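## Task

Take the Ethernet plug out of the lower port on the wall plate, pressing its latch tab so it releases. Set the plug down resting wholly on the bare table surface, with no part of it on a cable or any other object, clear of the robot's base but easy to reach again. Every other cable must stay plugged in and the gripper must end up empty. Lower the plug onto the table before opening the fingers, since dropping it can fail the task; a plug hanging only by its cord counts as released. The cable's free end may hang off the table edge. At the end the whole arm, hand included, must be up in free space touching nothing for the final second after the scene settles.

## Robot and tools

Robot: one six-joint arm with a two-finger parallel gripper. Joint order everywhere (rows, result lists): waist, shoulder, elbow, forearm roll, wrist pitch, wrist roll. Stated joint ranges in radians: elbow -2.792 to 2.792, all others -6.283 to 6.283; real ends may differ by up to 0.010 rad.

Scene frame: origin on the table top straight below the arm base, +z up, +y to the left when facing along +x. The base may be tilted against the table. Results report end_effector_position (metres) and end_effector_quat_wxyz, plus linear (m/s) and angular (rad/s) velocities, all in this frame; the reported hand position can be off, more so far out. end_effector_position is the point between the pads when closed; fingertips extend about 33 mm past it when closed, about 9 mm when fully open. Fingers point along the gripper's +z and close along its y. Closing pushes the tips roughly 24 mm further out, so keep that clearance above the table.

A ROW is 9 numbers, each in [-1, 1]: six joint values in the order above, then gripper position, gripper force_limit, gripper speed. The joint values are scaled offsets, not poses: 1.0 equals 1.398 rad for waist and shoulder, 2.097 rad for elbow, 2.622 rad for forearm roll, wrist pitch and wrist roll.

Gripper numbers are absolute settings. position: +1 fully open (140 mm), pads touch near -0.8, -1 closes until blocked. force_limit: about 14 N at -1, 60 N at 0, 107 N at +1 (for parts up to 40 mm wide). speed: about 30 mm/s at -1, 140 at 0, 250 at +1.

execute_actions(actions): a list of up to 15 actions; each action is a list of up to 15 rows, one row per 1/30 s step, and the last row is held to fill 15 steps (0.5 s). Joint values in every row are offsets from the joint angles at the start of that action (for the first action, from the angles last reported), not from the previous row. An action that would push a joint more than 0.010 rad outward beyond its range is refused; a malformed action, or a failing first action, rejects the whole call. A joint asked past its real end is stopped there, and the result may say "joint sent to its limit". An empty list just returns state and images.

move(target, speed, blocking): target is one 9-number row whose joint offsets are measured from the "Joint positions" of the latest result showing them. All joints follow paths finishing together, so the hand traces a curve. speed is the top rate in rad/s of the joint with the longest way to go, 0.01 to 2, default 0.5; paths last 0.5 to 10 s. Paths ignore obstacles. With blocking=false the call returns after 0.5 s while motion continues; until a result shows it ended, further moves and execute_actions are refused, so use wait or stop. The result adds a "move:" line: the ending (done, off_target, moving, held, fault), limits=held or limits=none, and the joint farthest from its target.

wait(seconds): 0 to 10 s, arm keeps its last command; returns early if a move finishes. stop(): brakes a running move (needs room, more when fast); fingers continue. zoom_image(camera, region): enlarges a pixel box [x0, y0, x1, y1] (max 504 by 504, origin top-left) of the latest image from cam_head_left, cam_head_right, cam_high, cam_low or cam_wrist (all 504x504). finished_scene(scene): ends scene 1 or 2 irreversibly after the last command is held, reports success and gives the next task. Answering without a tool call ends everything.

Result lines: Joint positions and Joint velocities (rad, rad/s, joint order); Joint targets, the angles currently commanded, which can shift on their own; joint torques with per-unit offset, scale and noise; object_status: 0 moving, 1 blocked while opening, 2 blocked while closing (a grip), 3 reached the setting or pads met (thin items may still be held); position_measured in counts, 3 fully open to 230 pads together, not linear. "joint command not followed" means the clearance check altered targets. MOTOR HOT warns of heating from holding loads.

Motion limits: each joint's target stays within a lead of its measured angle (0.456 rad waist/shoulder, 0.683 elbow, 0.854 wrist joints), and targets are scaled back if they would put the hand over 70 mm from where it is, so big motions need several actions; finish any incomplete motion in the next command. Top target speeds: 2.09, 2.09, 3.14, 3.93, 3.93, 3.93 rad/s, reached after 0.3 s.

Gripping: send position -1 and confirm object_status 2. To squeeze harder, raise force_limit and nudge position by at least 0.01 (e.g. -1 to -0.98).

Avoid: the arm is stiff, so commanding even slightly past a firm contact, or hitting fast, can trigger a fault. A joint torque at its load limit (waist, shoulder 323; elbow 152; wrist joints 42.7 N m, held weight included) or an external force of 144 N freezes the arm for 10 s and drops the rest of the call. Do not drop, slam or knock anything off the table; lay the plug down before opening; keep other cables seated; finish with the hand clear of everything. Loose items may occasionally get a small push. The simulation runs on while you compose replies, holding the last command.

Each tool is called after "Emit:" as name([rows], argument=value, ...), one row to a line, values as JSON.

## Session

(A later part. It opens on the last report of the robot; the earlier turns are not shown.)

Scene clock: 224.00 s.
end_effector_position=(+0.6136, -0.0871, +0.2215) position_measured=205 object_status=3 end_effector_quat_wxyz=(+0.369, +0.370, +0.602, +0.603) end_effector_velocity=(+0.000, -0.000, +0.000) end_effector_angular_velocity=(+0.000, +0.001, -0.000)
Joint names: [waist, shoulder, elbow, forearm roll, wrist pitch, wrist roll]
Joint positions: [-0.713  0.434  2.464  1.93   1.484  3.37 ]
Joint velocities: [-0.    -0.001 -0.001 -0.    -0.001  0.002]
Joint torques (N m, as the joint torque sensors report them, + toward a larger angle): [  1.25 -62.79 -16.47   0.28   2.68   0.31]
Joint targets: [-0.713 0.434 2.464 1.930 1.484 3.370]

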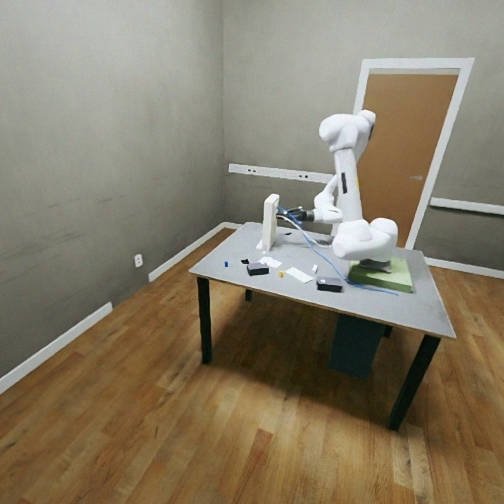

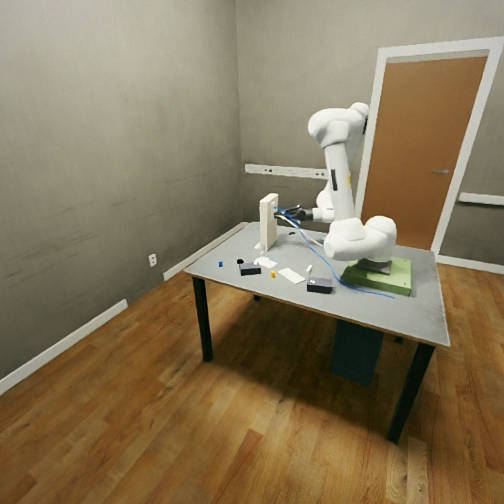

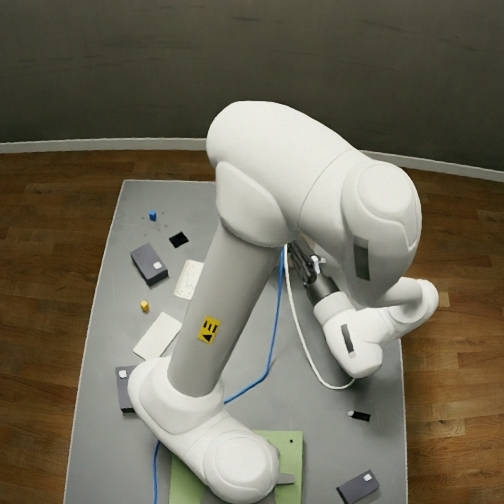

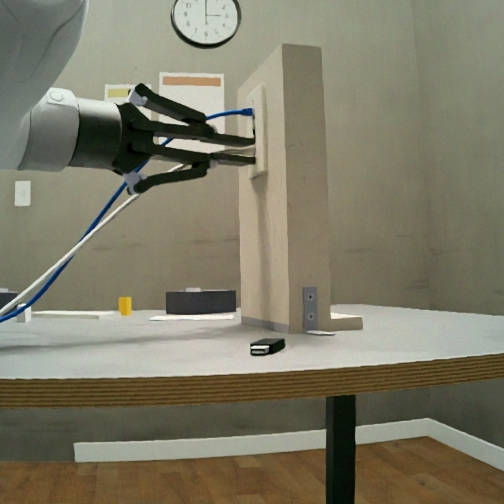

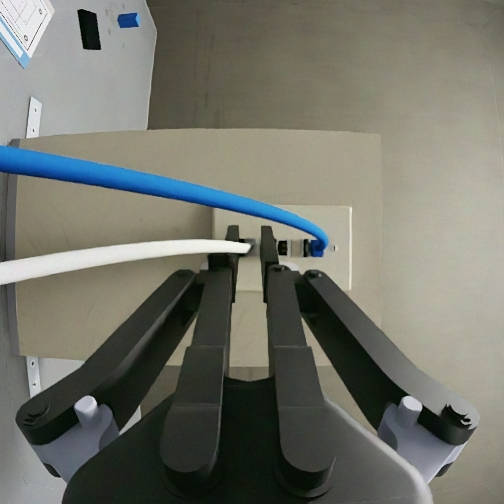

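Emit:
execute_actions([
  [[0,0,0,0,0,0,-1,-0.3,-0.8]],
  [[0,0,0,0,0,0,-1,-0.3,-0.8]],
])

Emit:
zoom_image(camera="cam_low", region=[200, 100, 280, 180])

Scene clock: 231.87 s.
end_effector_position=(+0.6136, -0.0871, +0.2216) position_measured=222 object_status=2 end_effector_quat_wxyz=(+0.369, +0.370, +0.602, +0.604) end_effector_velocity=(+0.000, -0.001, -0.000) end_effector_angular_velocity=(-0.001, +0.001, -0.003)
Joint names: [waist, shoulder, elbow, forearm roll, wrist pitch, wrist roll]
Joint positions: [-0.713  0.434  2.464  1.93   1.484  3.37 ]
Joint velocities: [-0.001 -0.    -0.     0.002 -0.002  0.   ]
Joint torques (N m, as the joint torque sensors report them, + toward a larger angle): [  8.07 -54.81 -17.81  -0.44  -2.76   0.18]
Joint targets: [-0.713 0.434 2.464 1.930 1.484 3.370]

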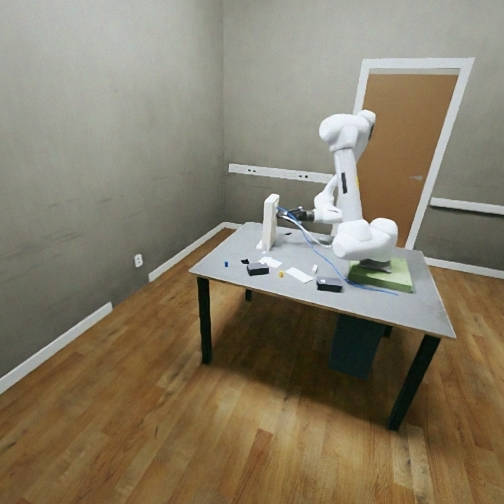

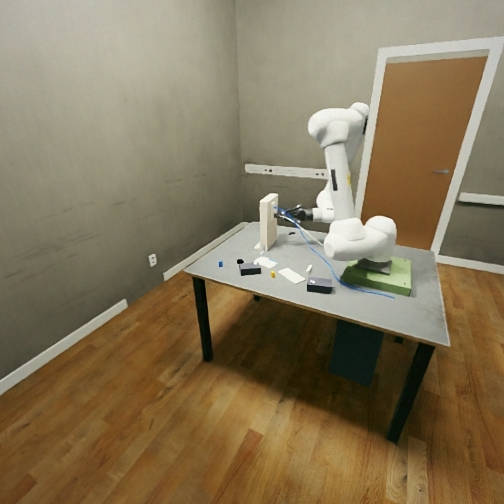

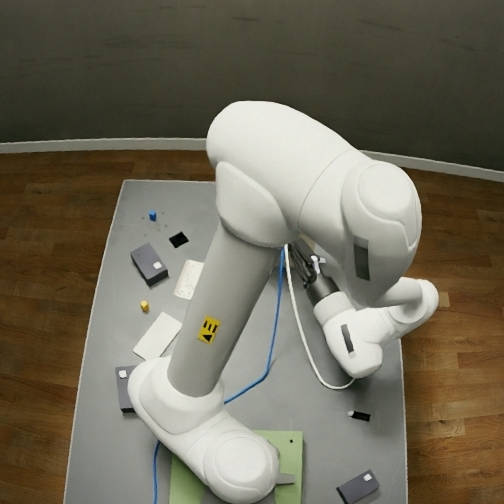

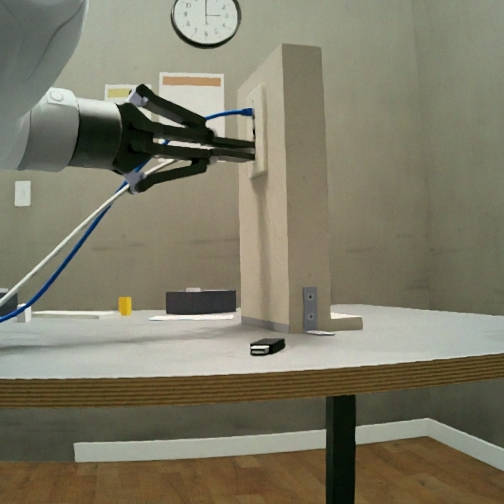

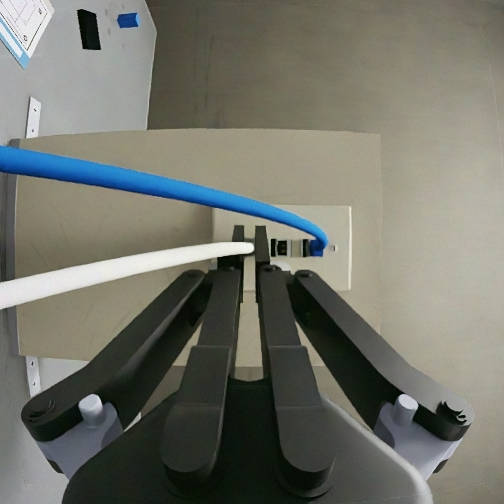

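Region (200, 100, 280, 180) of cam_low's 504x504 image, scaled by 6.300, with more detail than that image has.

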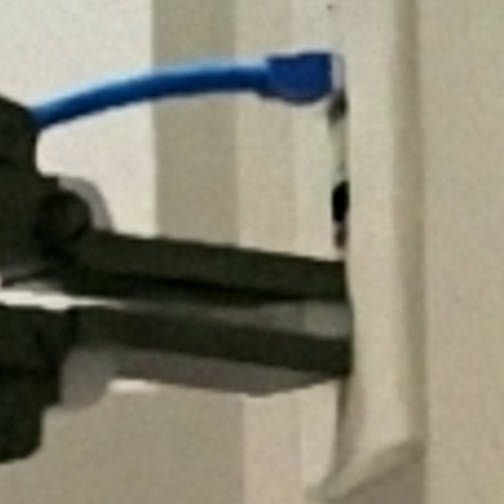

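Emit:
move(target=[0, -0.001256, -0.0000324, -0.0000554, -0.000237, 0.000656, -1, -0.3, -0.8], speed=0.01)

Scene clock: 237.27 s.
end_effector_position=(+0.6136, -0.0871, +0.2222) position_measured=222 object_status=2 end_effector_quat_wxyz=(+0.369, +0.370, +0.602, +0.604) end_effector_velocity=(+0.000, -0.000, +0.000) end_effector_angular_velocity=(+0.000, -0.001, -0.000)
Joint names: [waist, shoulder, elbow, forearm roll, wrist pitch, wrist roll]
Joint positions: [-0.713  0.433  2.464  1.93   1.483  3.372]
Joint velocities: [-0.    -0.    -0.     0.     0.001  0.   ]
Joint torques (N m, as the joint torque sensors report them, + toward a larger angle): [  8.41 -63.06 -20.88   0.52   3.67   0.26]
Joint targets: [-0.713 0.433 2.464 1.930 1.483 3.372]
move: done; limits=none; farthest joint: the shoulder, 0.001 radians from its target (0.002 radians at the start)

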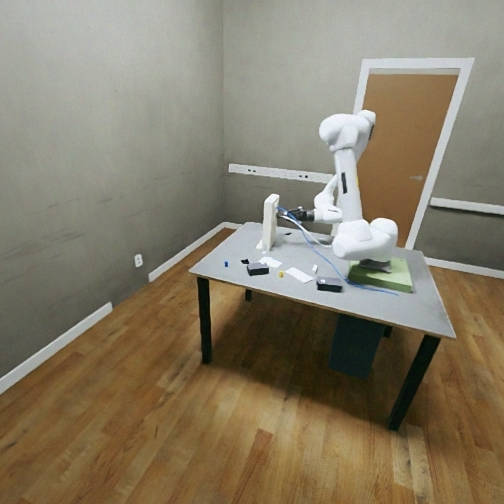

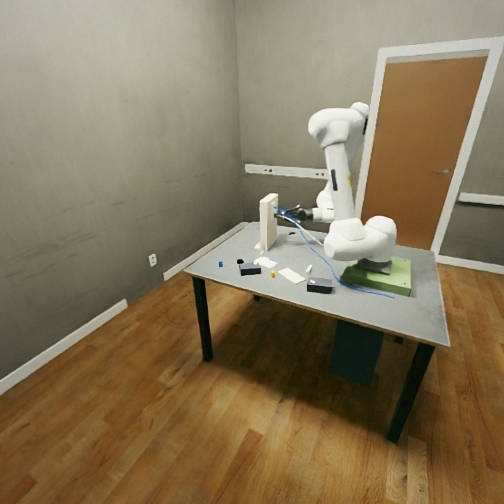

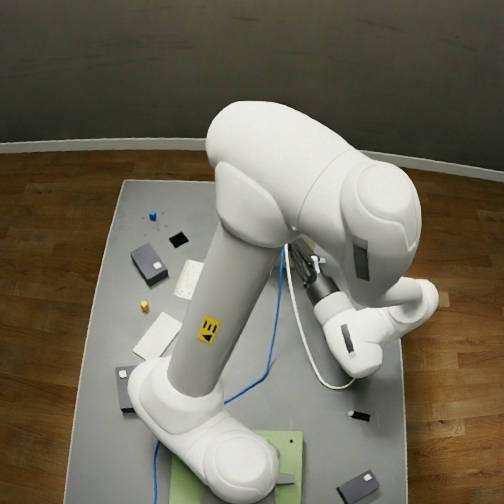

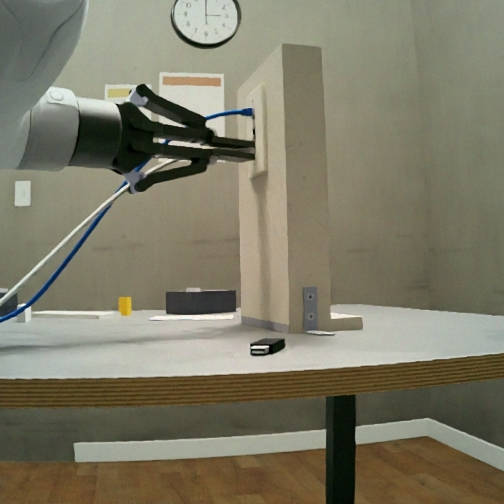

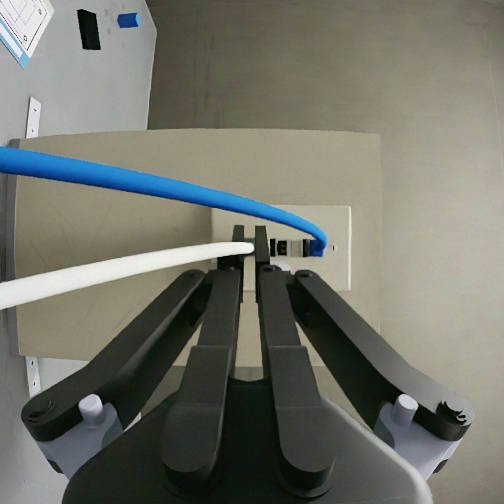

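Emit:
move(target=[-0.005278, -0.00135, 0.00262, -0.002638, 0.001122, -0.001053, -1, -0.3, -0.8], speed=0.01)

Emit:
zoom_image(camera="cam_low", region=[200, 100, 280, 180])

Emit:
zoom_image(camera="cam_wrist", region=[190, 190, 350, 310])

Scene clock: 268.10 s.
end_effector_position=(+0.6096, -0.0874, +0.2222) position_measured=222 object_status=2 end_effector_quat_wxyz=(+0.369, +0.370, +0.602, +0.604) end_effector_velocity=(-0.000, +0.000, -0.001) end_effector_angular_velocity=(-0.001, +0.001, -0.000)
Joint names: [waist, shoulder, elbow, forearm roll, wrist pitch, wrist roll]
Joint positions: [-0.72   0.431  2.47   1.923  1.486  3.369]
Joint velocities: [-0.     0.     0.001  0.    -0.001 -0.001]
Joint torques (N m, as the joint torque sensors report them, + toward a larger angle): [  0.68 -61.4  -16.48   0.55   2.51   0.16]
Joint targets: [-0.720 0.431 2.470 1.923 1.486 3.369]
move: done; limits=none; farthest joint: the waist, 0.000 radians from its target (0.007 radians at the start)

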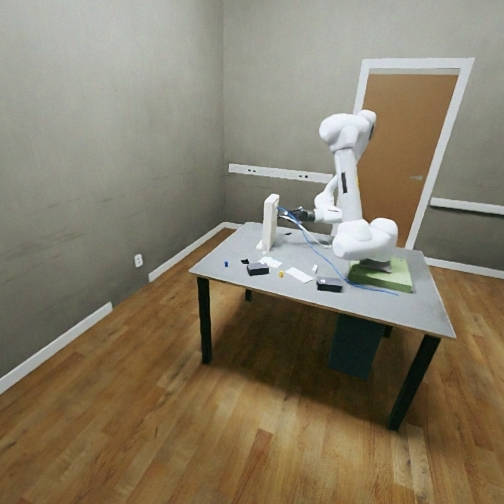

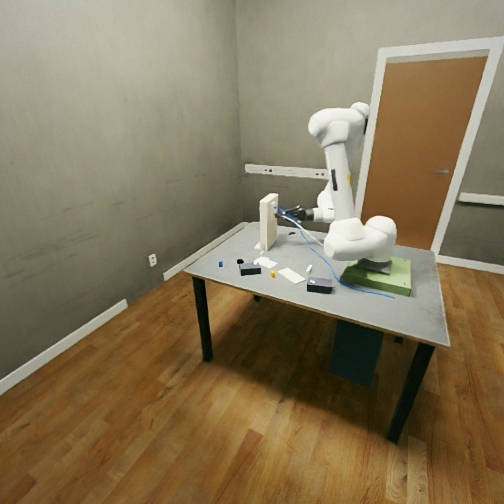

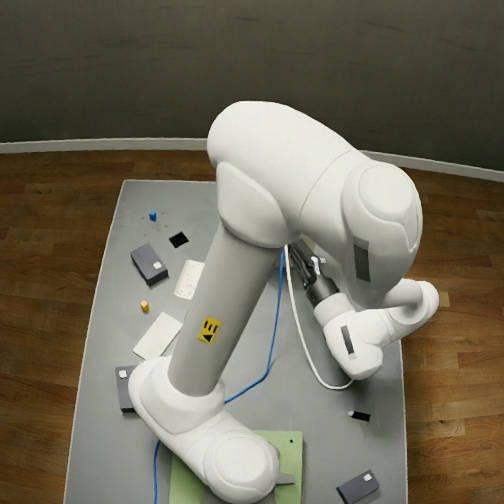

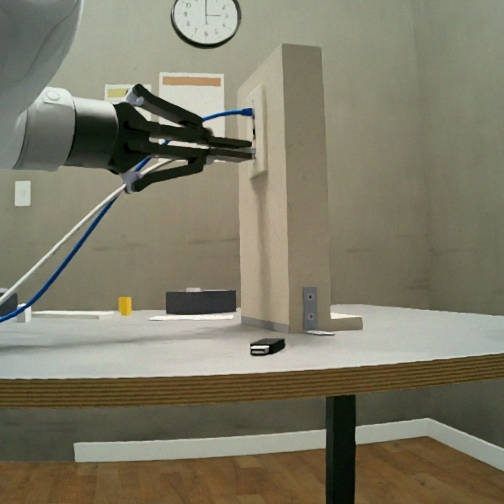

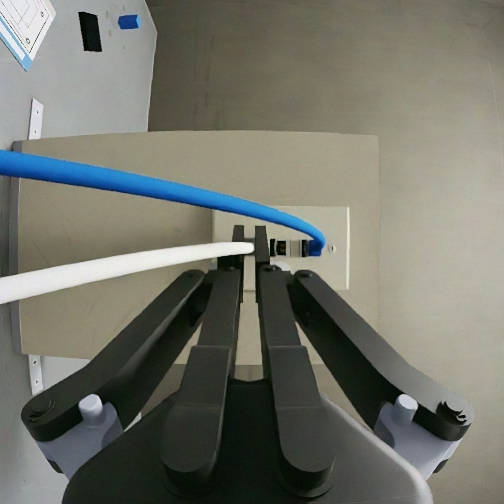

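Region (200, 100, 280, 180) of cam_low's 504x504 image, scaled by 6.300, with more detail than that image has.

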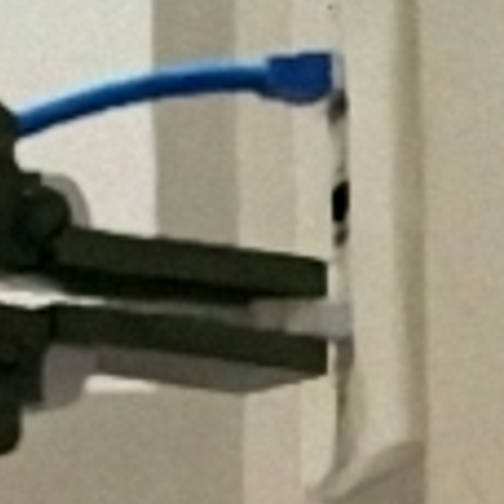

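Region (190, 190, 350, 310) of cam_wrist's 504x504 image, scaled by 3.150, with more detail than that image has; it fills the top 378 rows of this view, and the rest is white.

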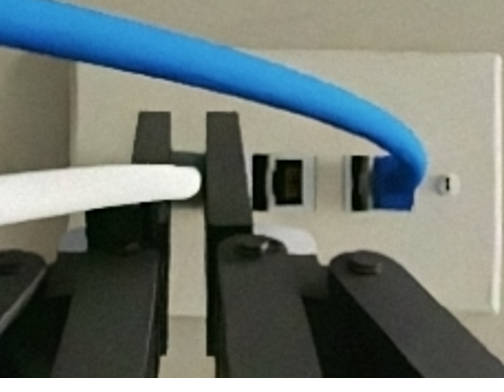

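Emit:
move(target=[-0.025788, -0.006807, 0.013559, -0.012928, 0.005362, -0.00579, -1, -0.3, -0.8], speed=0.04)

Emit:
zoom_image(camera="cam_low", region=[160, 90, 280, 190])

Scene clock: 306.03 s.
end_effector_position=(+0.5896, -0.0876, +0.2222) position_measured=222 object_status=2 end_effector_quat_wxyz=(+0.369, +0.370, +0.602, +0.604) end_effector_velocity=(-0.000, +0.000, -0.000) end_effector_angular_velocity=(+0.001, +0.000, +0.000)
Joint names: [waist, shoulder, elbow, forearm roll, wrist pitch, wrist roll]
Joint positions: [-0.756  0.421  2.498  1.889  1.5    3.354]
Joint velocities: [-0.     0.     0.    -0.001  0.     0.   ]
Joint torques (N m, as the joint torque sensors report them, + toward a larger angle): [  0.98 -61.3  -15.22   0.4    2.59   0.01]
Joint targets: [-0.756 0.421 2.498 1.889 1.500 3.354]
move: done; limits=none; farthest joint: the waist, 0.000 radians from its target (0.036 radians at the start)

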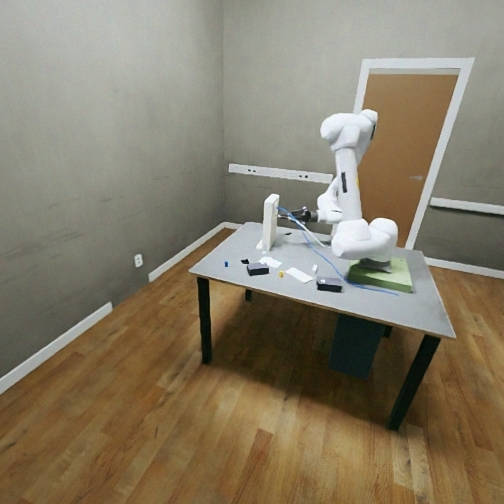

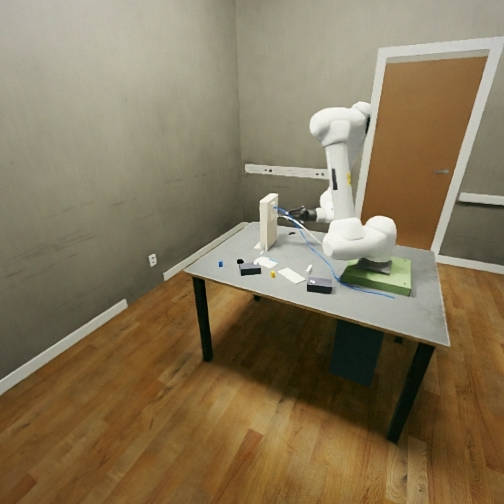

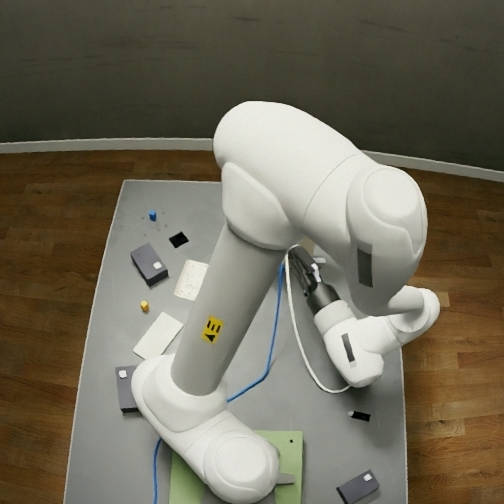

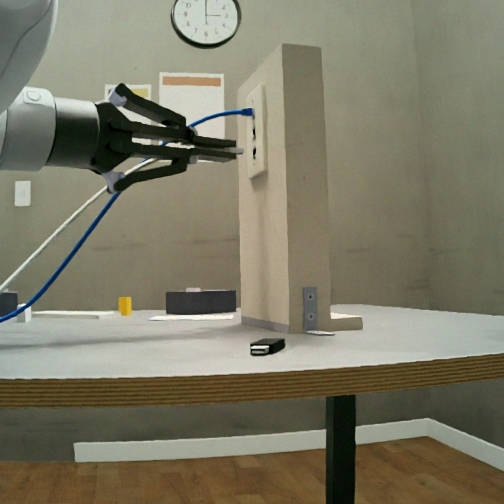

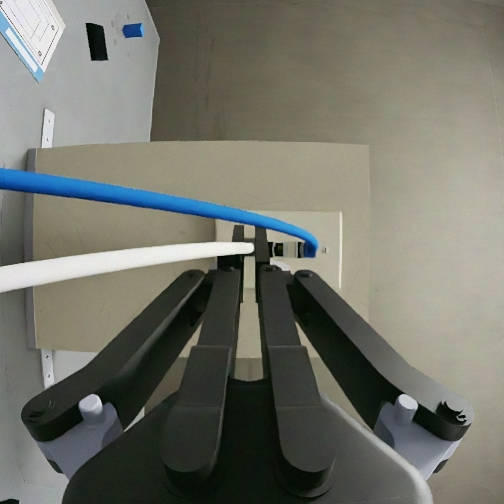

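Region (160, 90, 280, 190) of cam_low's 504x504 image, scaled by 4.200, with more detail than that image has.

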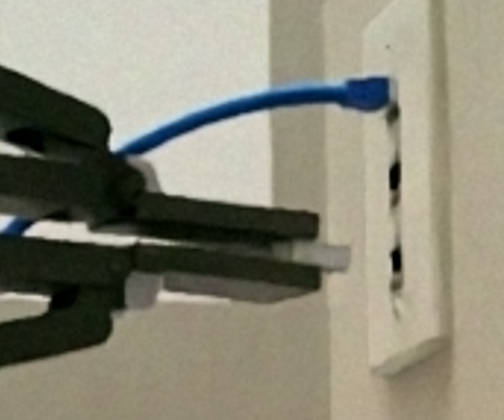

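Emit:
move(target=[-0.152826, 0.034197, -0.028637, -0.079781, 0.017061, 0.008462, -1, -0.3, -0.8], speed=0.25)

Emit:
move(target=[0.266763, -0.203471, -0.030778, -0.159831, -0.40855, -0.246971, -1, -0.3, -0.8], speed=0.5)

Scene clock: 389.00 s.
end_effector_position=(+0.5508, -0.1723, +0.2110) position_measured=222 object_status=2 end_effector_quat_wxyz=(+0.369, +0.370, +0.602, +0.604) end_effector_velocity=(-0.000, -0.001, -0.001) end_effector_angular_velocity=(+0.001, +0.000, -0.001)
Joint names: [waist, shoulder, elbow, forearm roll, wrist pitch, wrist roll]
Joint positions: [-0.97   0.469  2.438  1.68   1.545  3.376]
Joint velocities: [-0.001  0.001 -0.    -0.001  0.    -0.   ]
Joint torques (N m, as the joint torque sensors report them, + toward a larger angle): [  1.57 -66.48 -16.43   0.78   2.45   0.  ]
Joint targets: [-0.970 0.469 2.438 1.680 1.545 3.376]
move: done; limits=none; farthest joint: the waist, 0.000 radians from its target (0.213 radians at the start)

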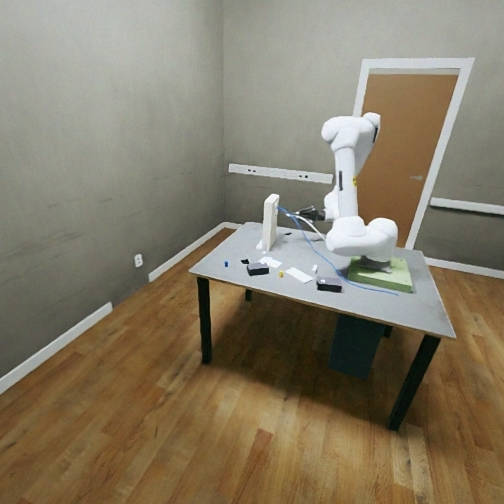

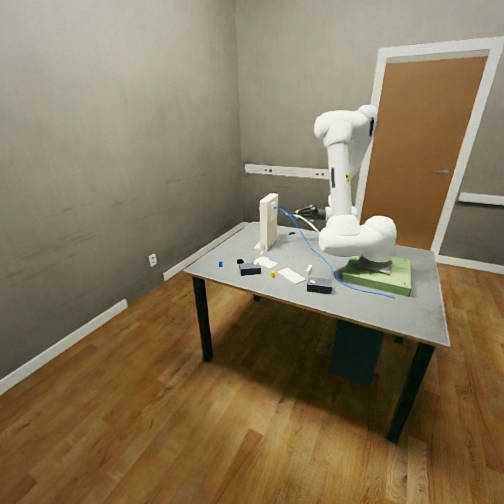

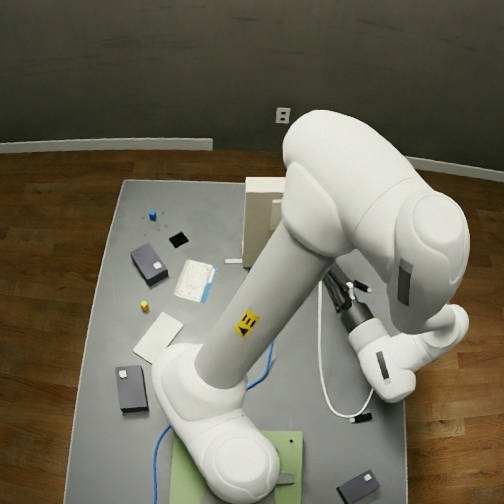

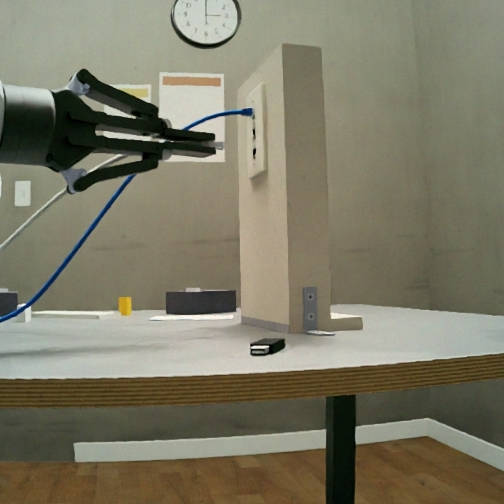

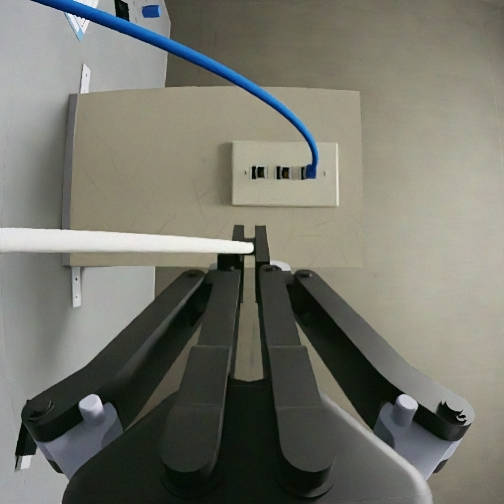

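Scene clock: 391.60 s.
end_effector_position=(+0.5494, -0.1685, +0.0721) position_measured=222 object_status=2 end_effector_quat_wxyz=(+0.299, -0.116, +0.947, +0.037) end_effector_velocity=(+0.000, -0.000, +0.000) end_effector_angular_velocity=(-0.002, +0.000, +0.000)
Joint names: [waist, shoulder, elbow, forearm roll, wrist pitch, wrist roll]
Joint positions: [-0.597  0.185  2.374  1.261  0.474  2.728]
Joint velocities: [ 0.    -0.    -0.    -0.002 -0.002  0.001]
Joint torques (N m, as the joint torque sensors report them, + toward a larger angle): [  1.27 -50.83 -29.67   1.55   0.64   0.05]
Joint targets: [-0.597 0.185 2.374 1.261 0.474 2.728]
move: done; limits=none; farthest joint: the waist, 0.000 radians from its target (0.373 radians at the start)

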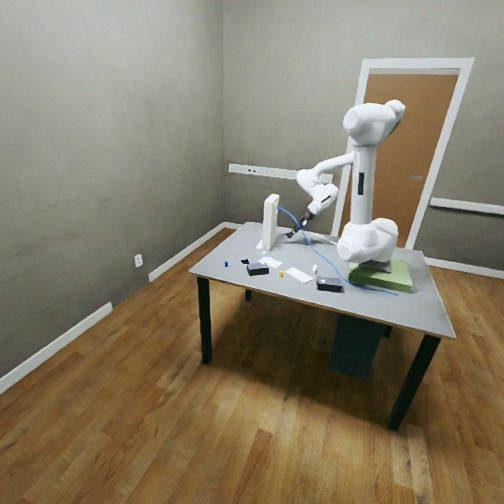

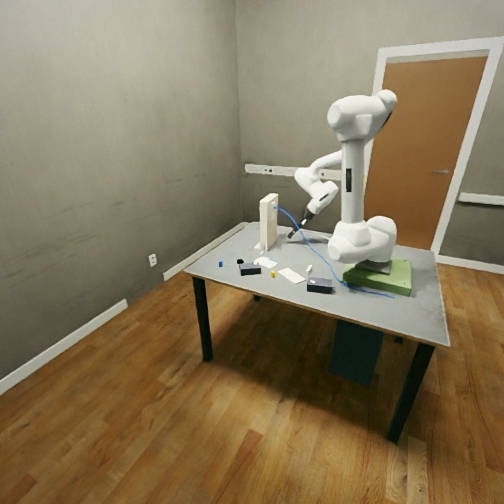

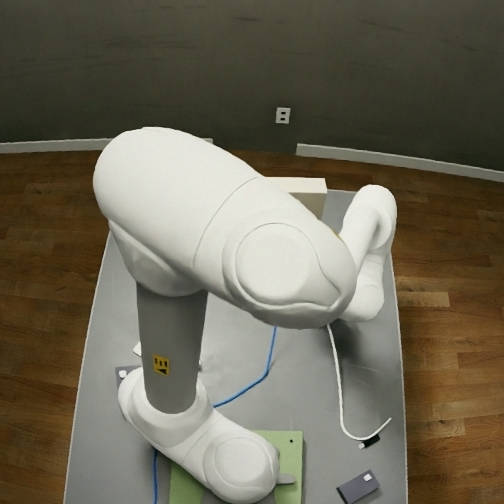

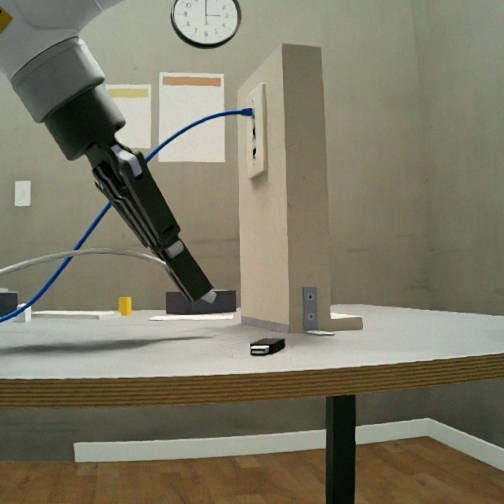

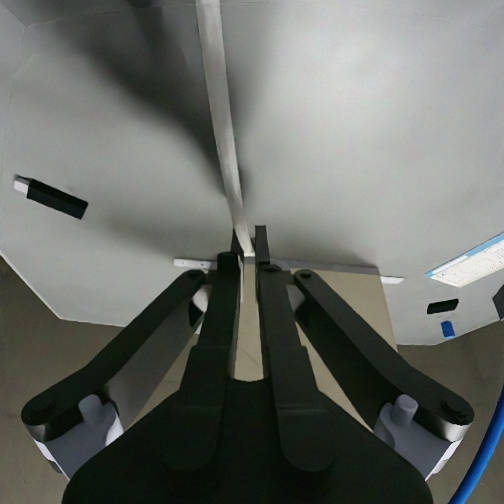

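Emit:
zoom_image(camera="cam_low", region=[140, 230, 260, 350])

Region (140, 230, 260, 350) of cam_low's 504x504 image, scaled by 4.200, with more detail than that image has.

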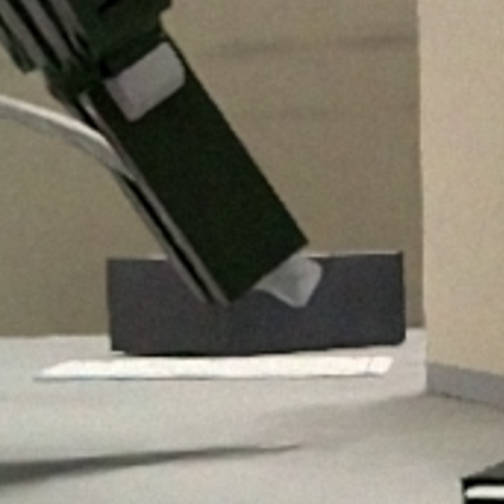

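Emit:
move(target=[0.025209, 0.055347, -0.005293, 0.058205, -0.012728, -0.052068, -1, -0.3, -0.8], speed=0.15)

Emit:
zoom_image(camera="cam_low", region=[160, 250, 280, 360])

Scene clock: 427.63 s.
end_effector_position=(+0.5695, -0.1638, +0.0421) position_measured=222 object_status=2 end_effector_quat_wxyz=(+0.299, -0.116, +0.947, +0.037) end_effector_velocity=(+0.000, +0.001, +0.000) end_effector_angular_velocity=(-0.001, -0.001, +0.002)
Joint names: [waist, shoulder, elbow, forearm roll, wrist pitch, wrist roll]
Joint positions: [-0.562  0.262  2.363  1.413  0.441  2.592]
Joint velocities: [ 0.001 -0.    -0.     0.001  0.    -0.001]
Joint torques (N m, as the joint torque sensors report them, + toward a larger angle): [  1.24 -56.65 -27.21   1.12   0.89   0.21]
Joint targets: [-0.562 0.262 2.363 1.413 0.441 2.592]
move: done; limits=none; farthest joint: the waist, 0.000 radians from its target (0.035 radians at the start)

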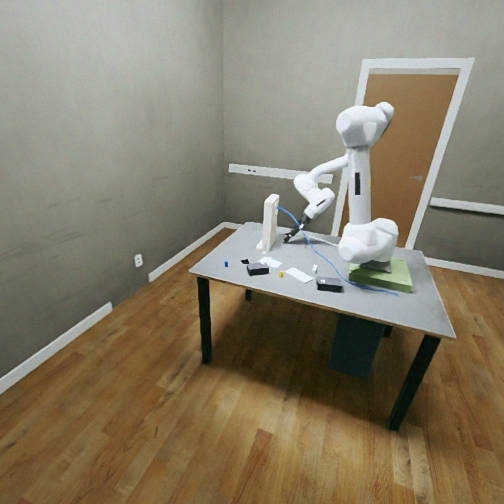

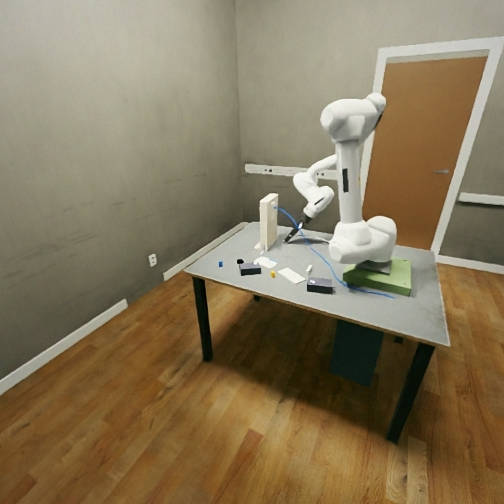

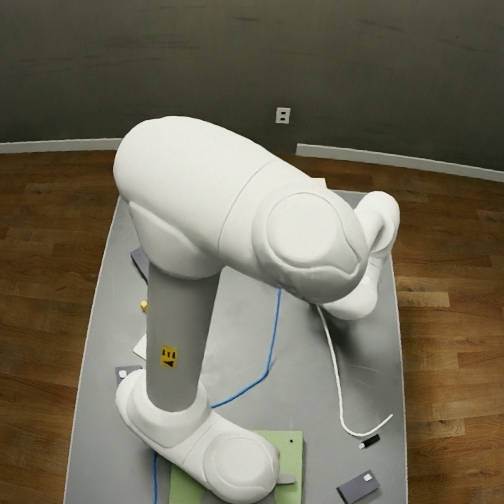

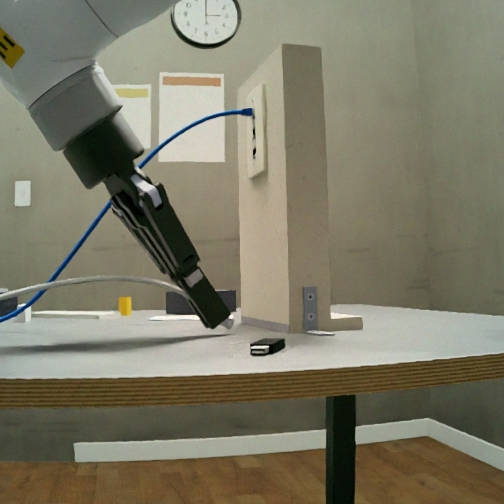

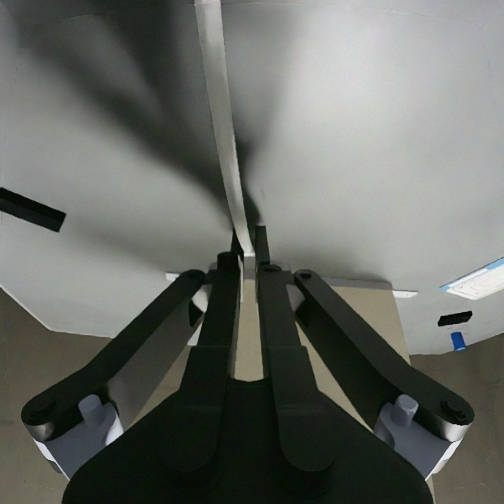

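Region (160, 250, 280, 360) of cam_low's 504x504 image, scaled by 4.200, with more detail than that image has; it fills the top 462 rows of this view, and the rest is white.

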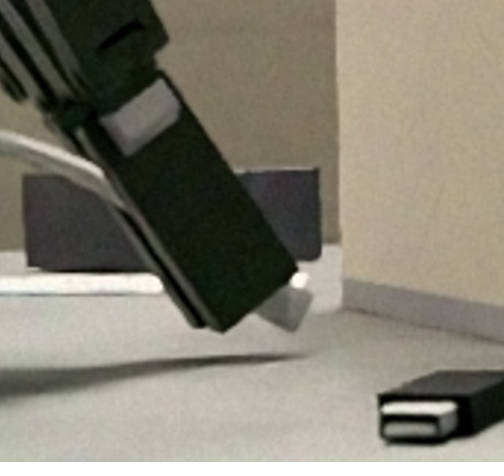

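Emit:
move(target=[0, 0.005704, 0.000886, 0.007864, -0.000588, -0.008692, -1, -0.3, -0.8], speed=0.03)

Emit:
zoom_image(camera="cam_low", region=[180, 290, 260, 350])

Scene clock: 437.87 s.
end_effector_position=(+0.5694, -0.1638, +0.0381) position_measured=222 object_status=2 end_effector_quat_wxyz=(+0.299, -0.116, +0.947, +0.037) end_effector_velocity=(+0.000, -0.000, +0.000) end_effector_angular_velocity=(+0.000, +0.000, -0.001)
Joint names: [waist, shoulder, elbow, forearm roll, wrist pitch, wrist roll]
Joint positions: [-0.562  0.27   2.364  1.434  0.439  2.569]
Joint velocities: [ 0.     0.    -0.    -0.    -0.     0.001]
Joint torques (N m, as the joint torque sensors report them, + toward a larger angle): [  0.81 -56.58 -26.5    0.94   1.     0.21]
Joint targets: [-0.562 0.270 2.364 1.434 0.439 2.569]
move: done; limits=none; farthest joint: the waist, 0.000 radians from its target (0.000 radians at the start)

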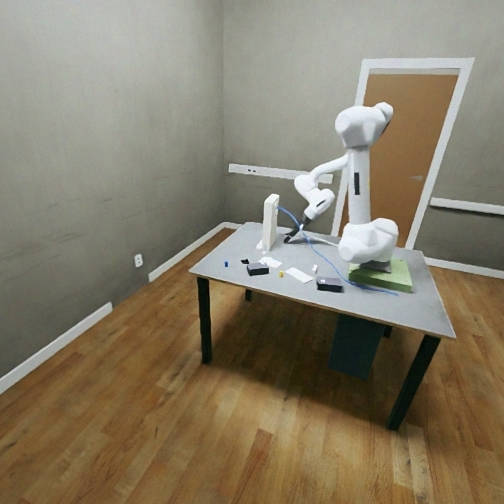

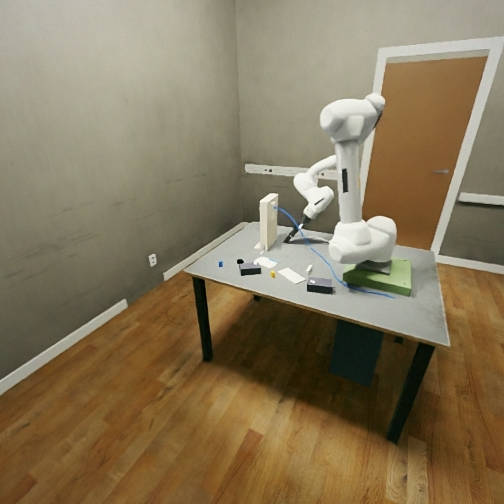

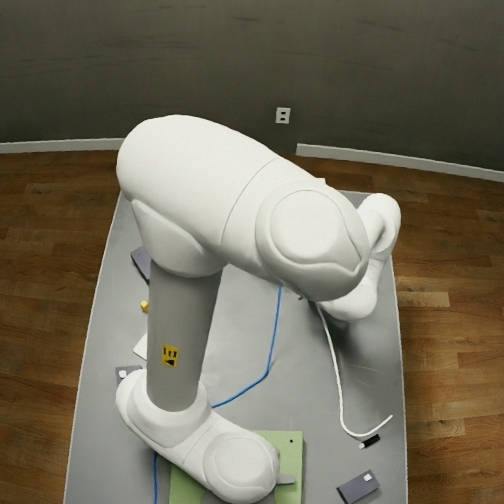

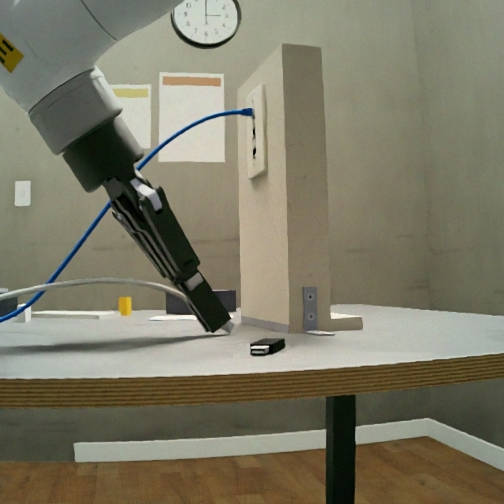

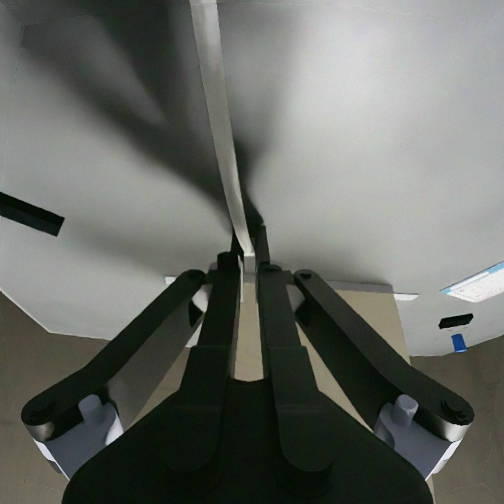

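Region (180, 290, 260, 350) of cam_low's 504x504 image, scaled by 6.300, with more detail than that image has; it fills the top 378 rows of this view, and the rest is white.

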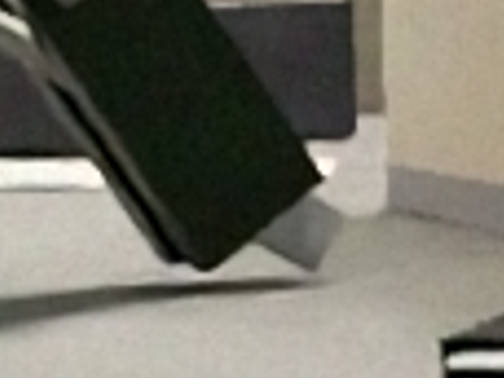

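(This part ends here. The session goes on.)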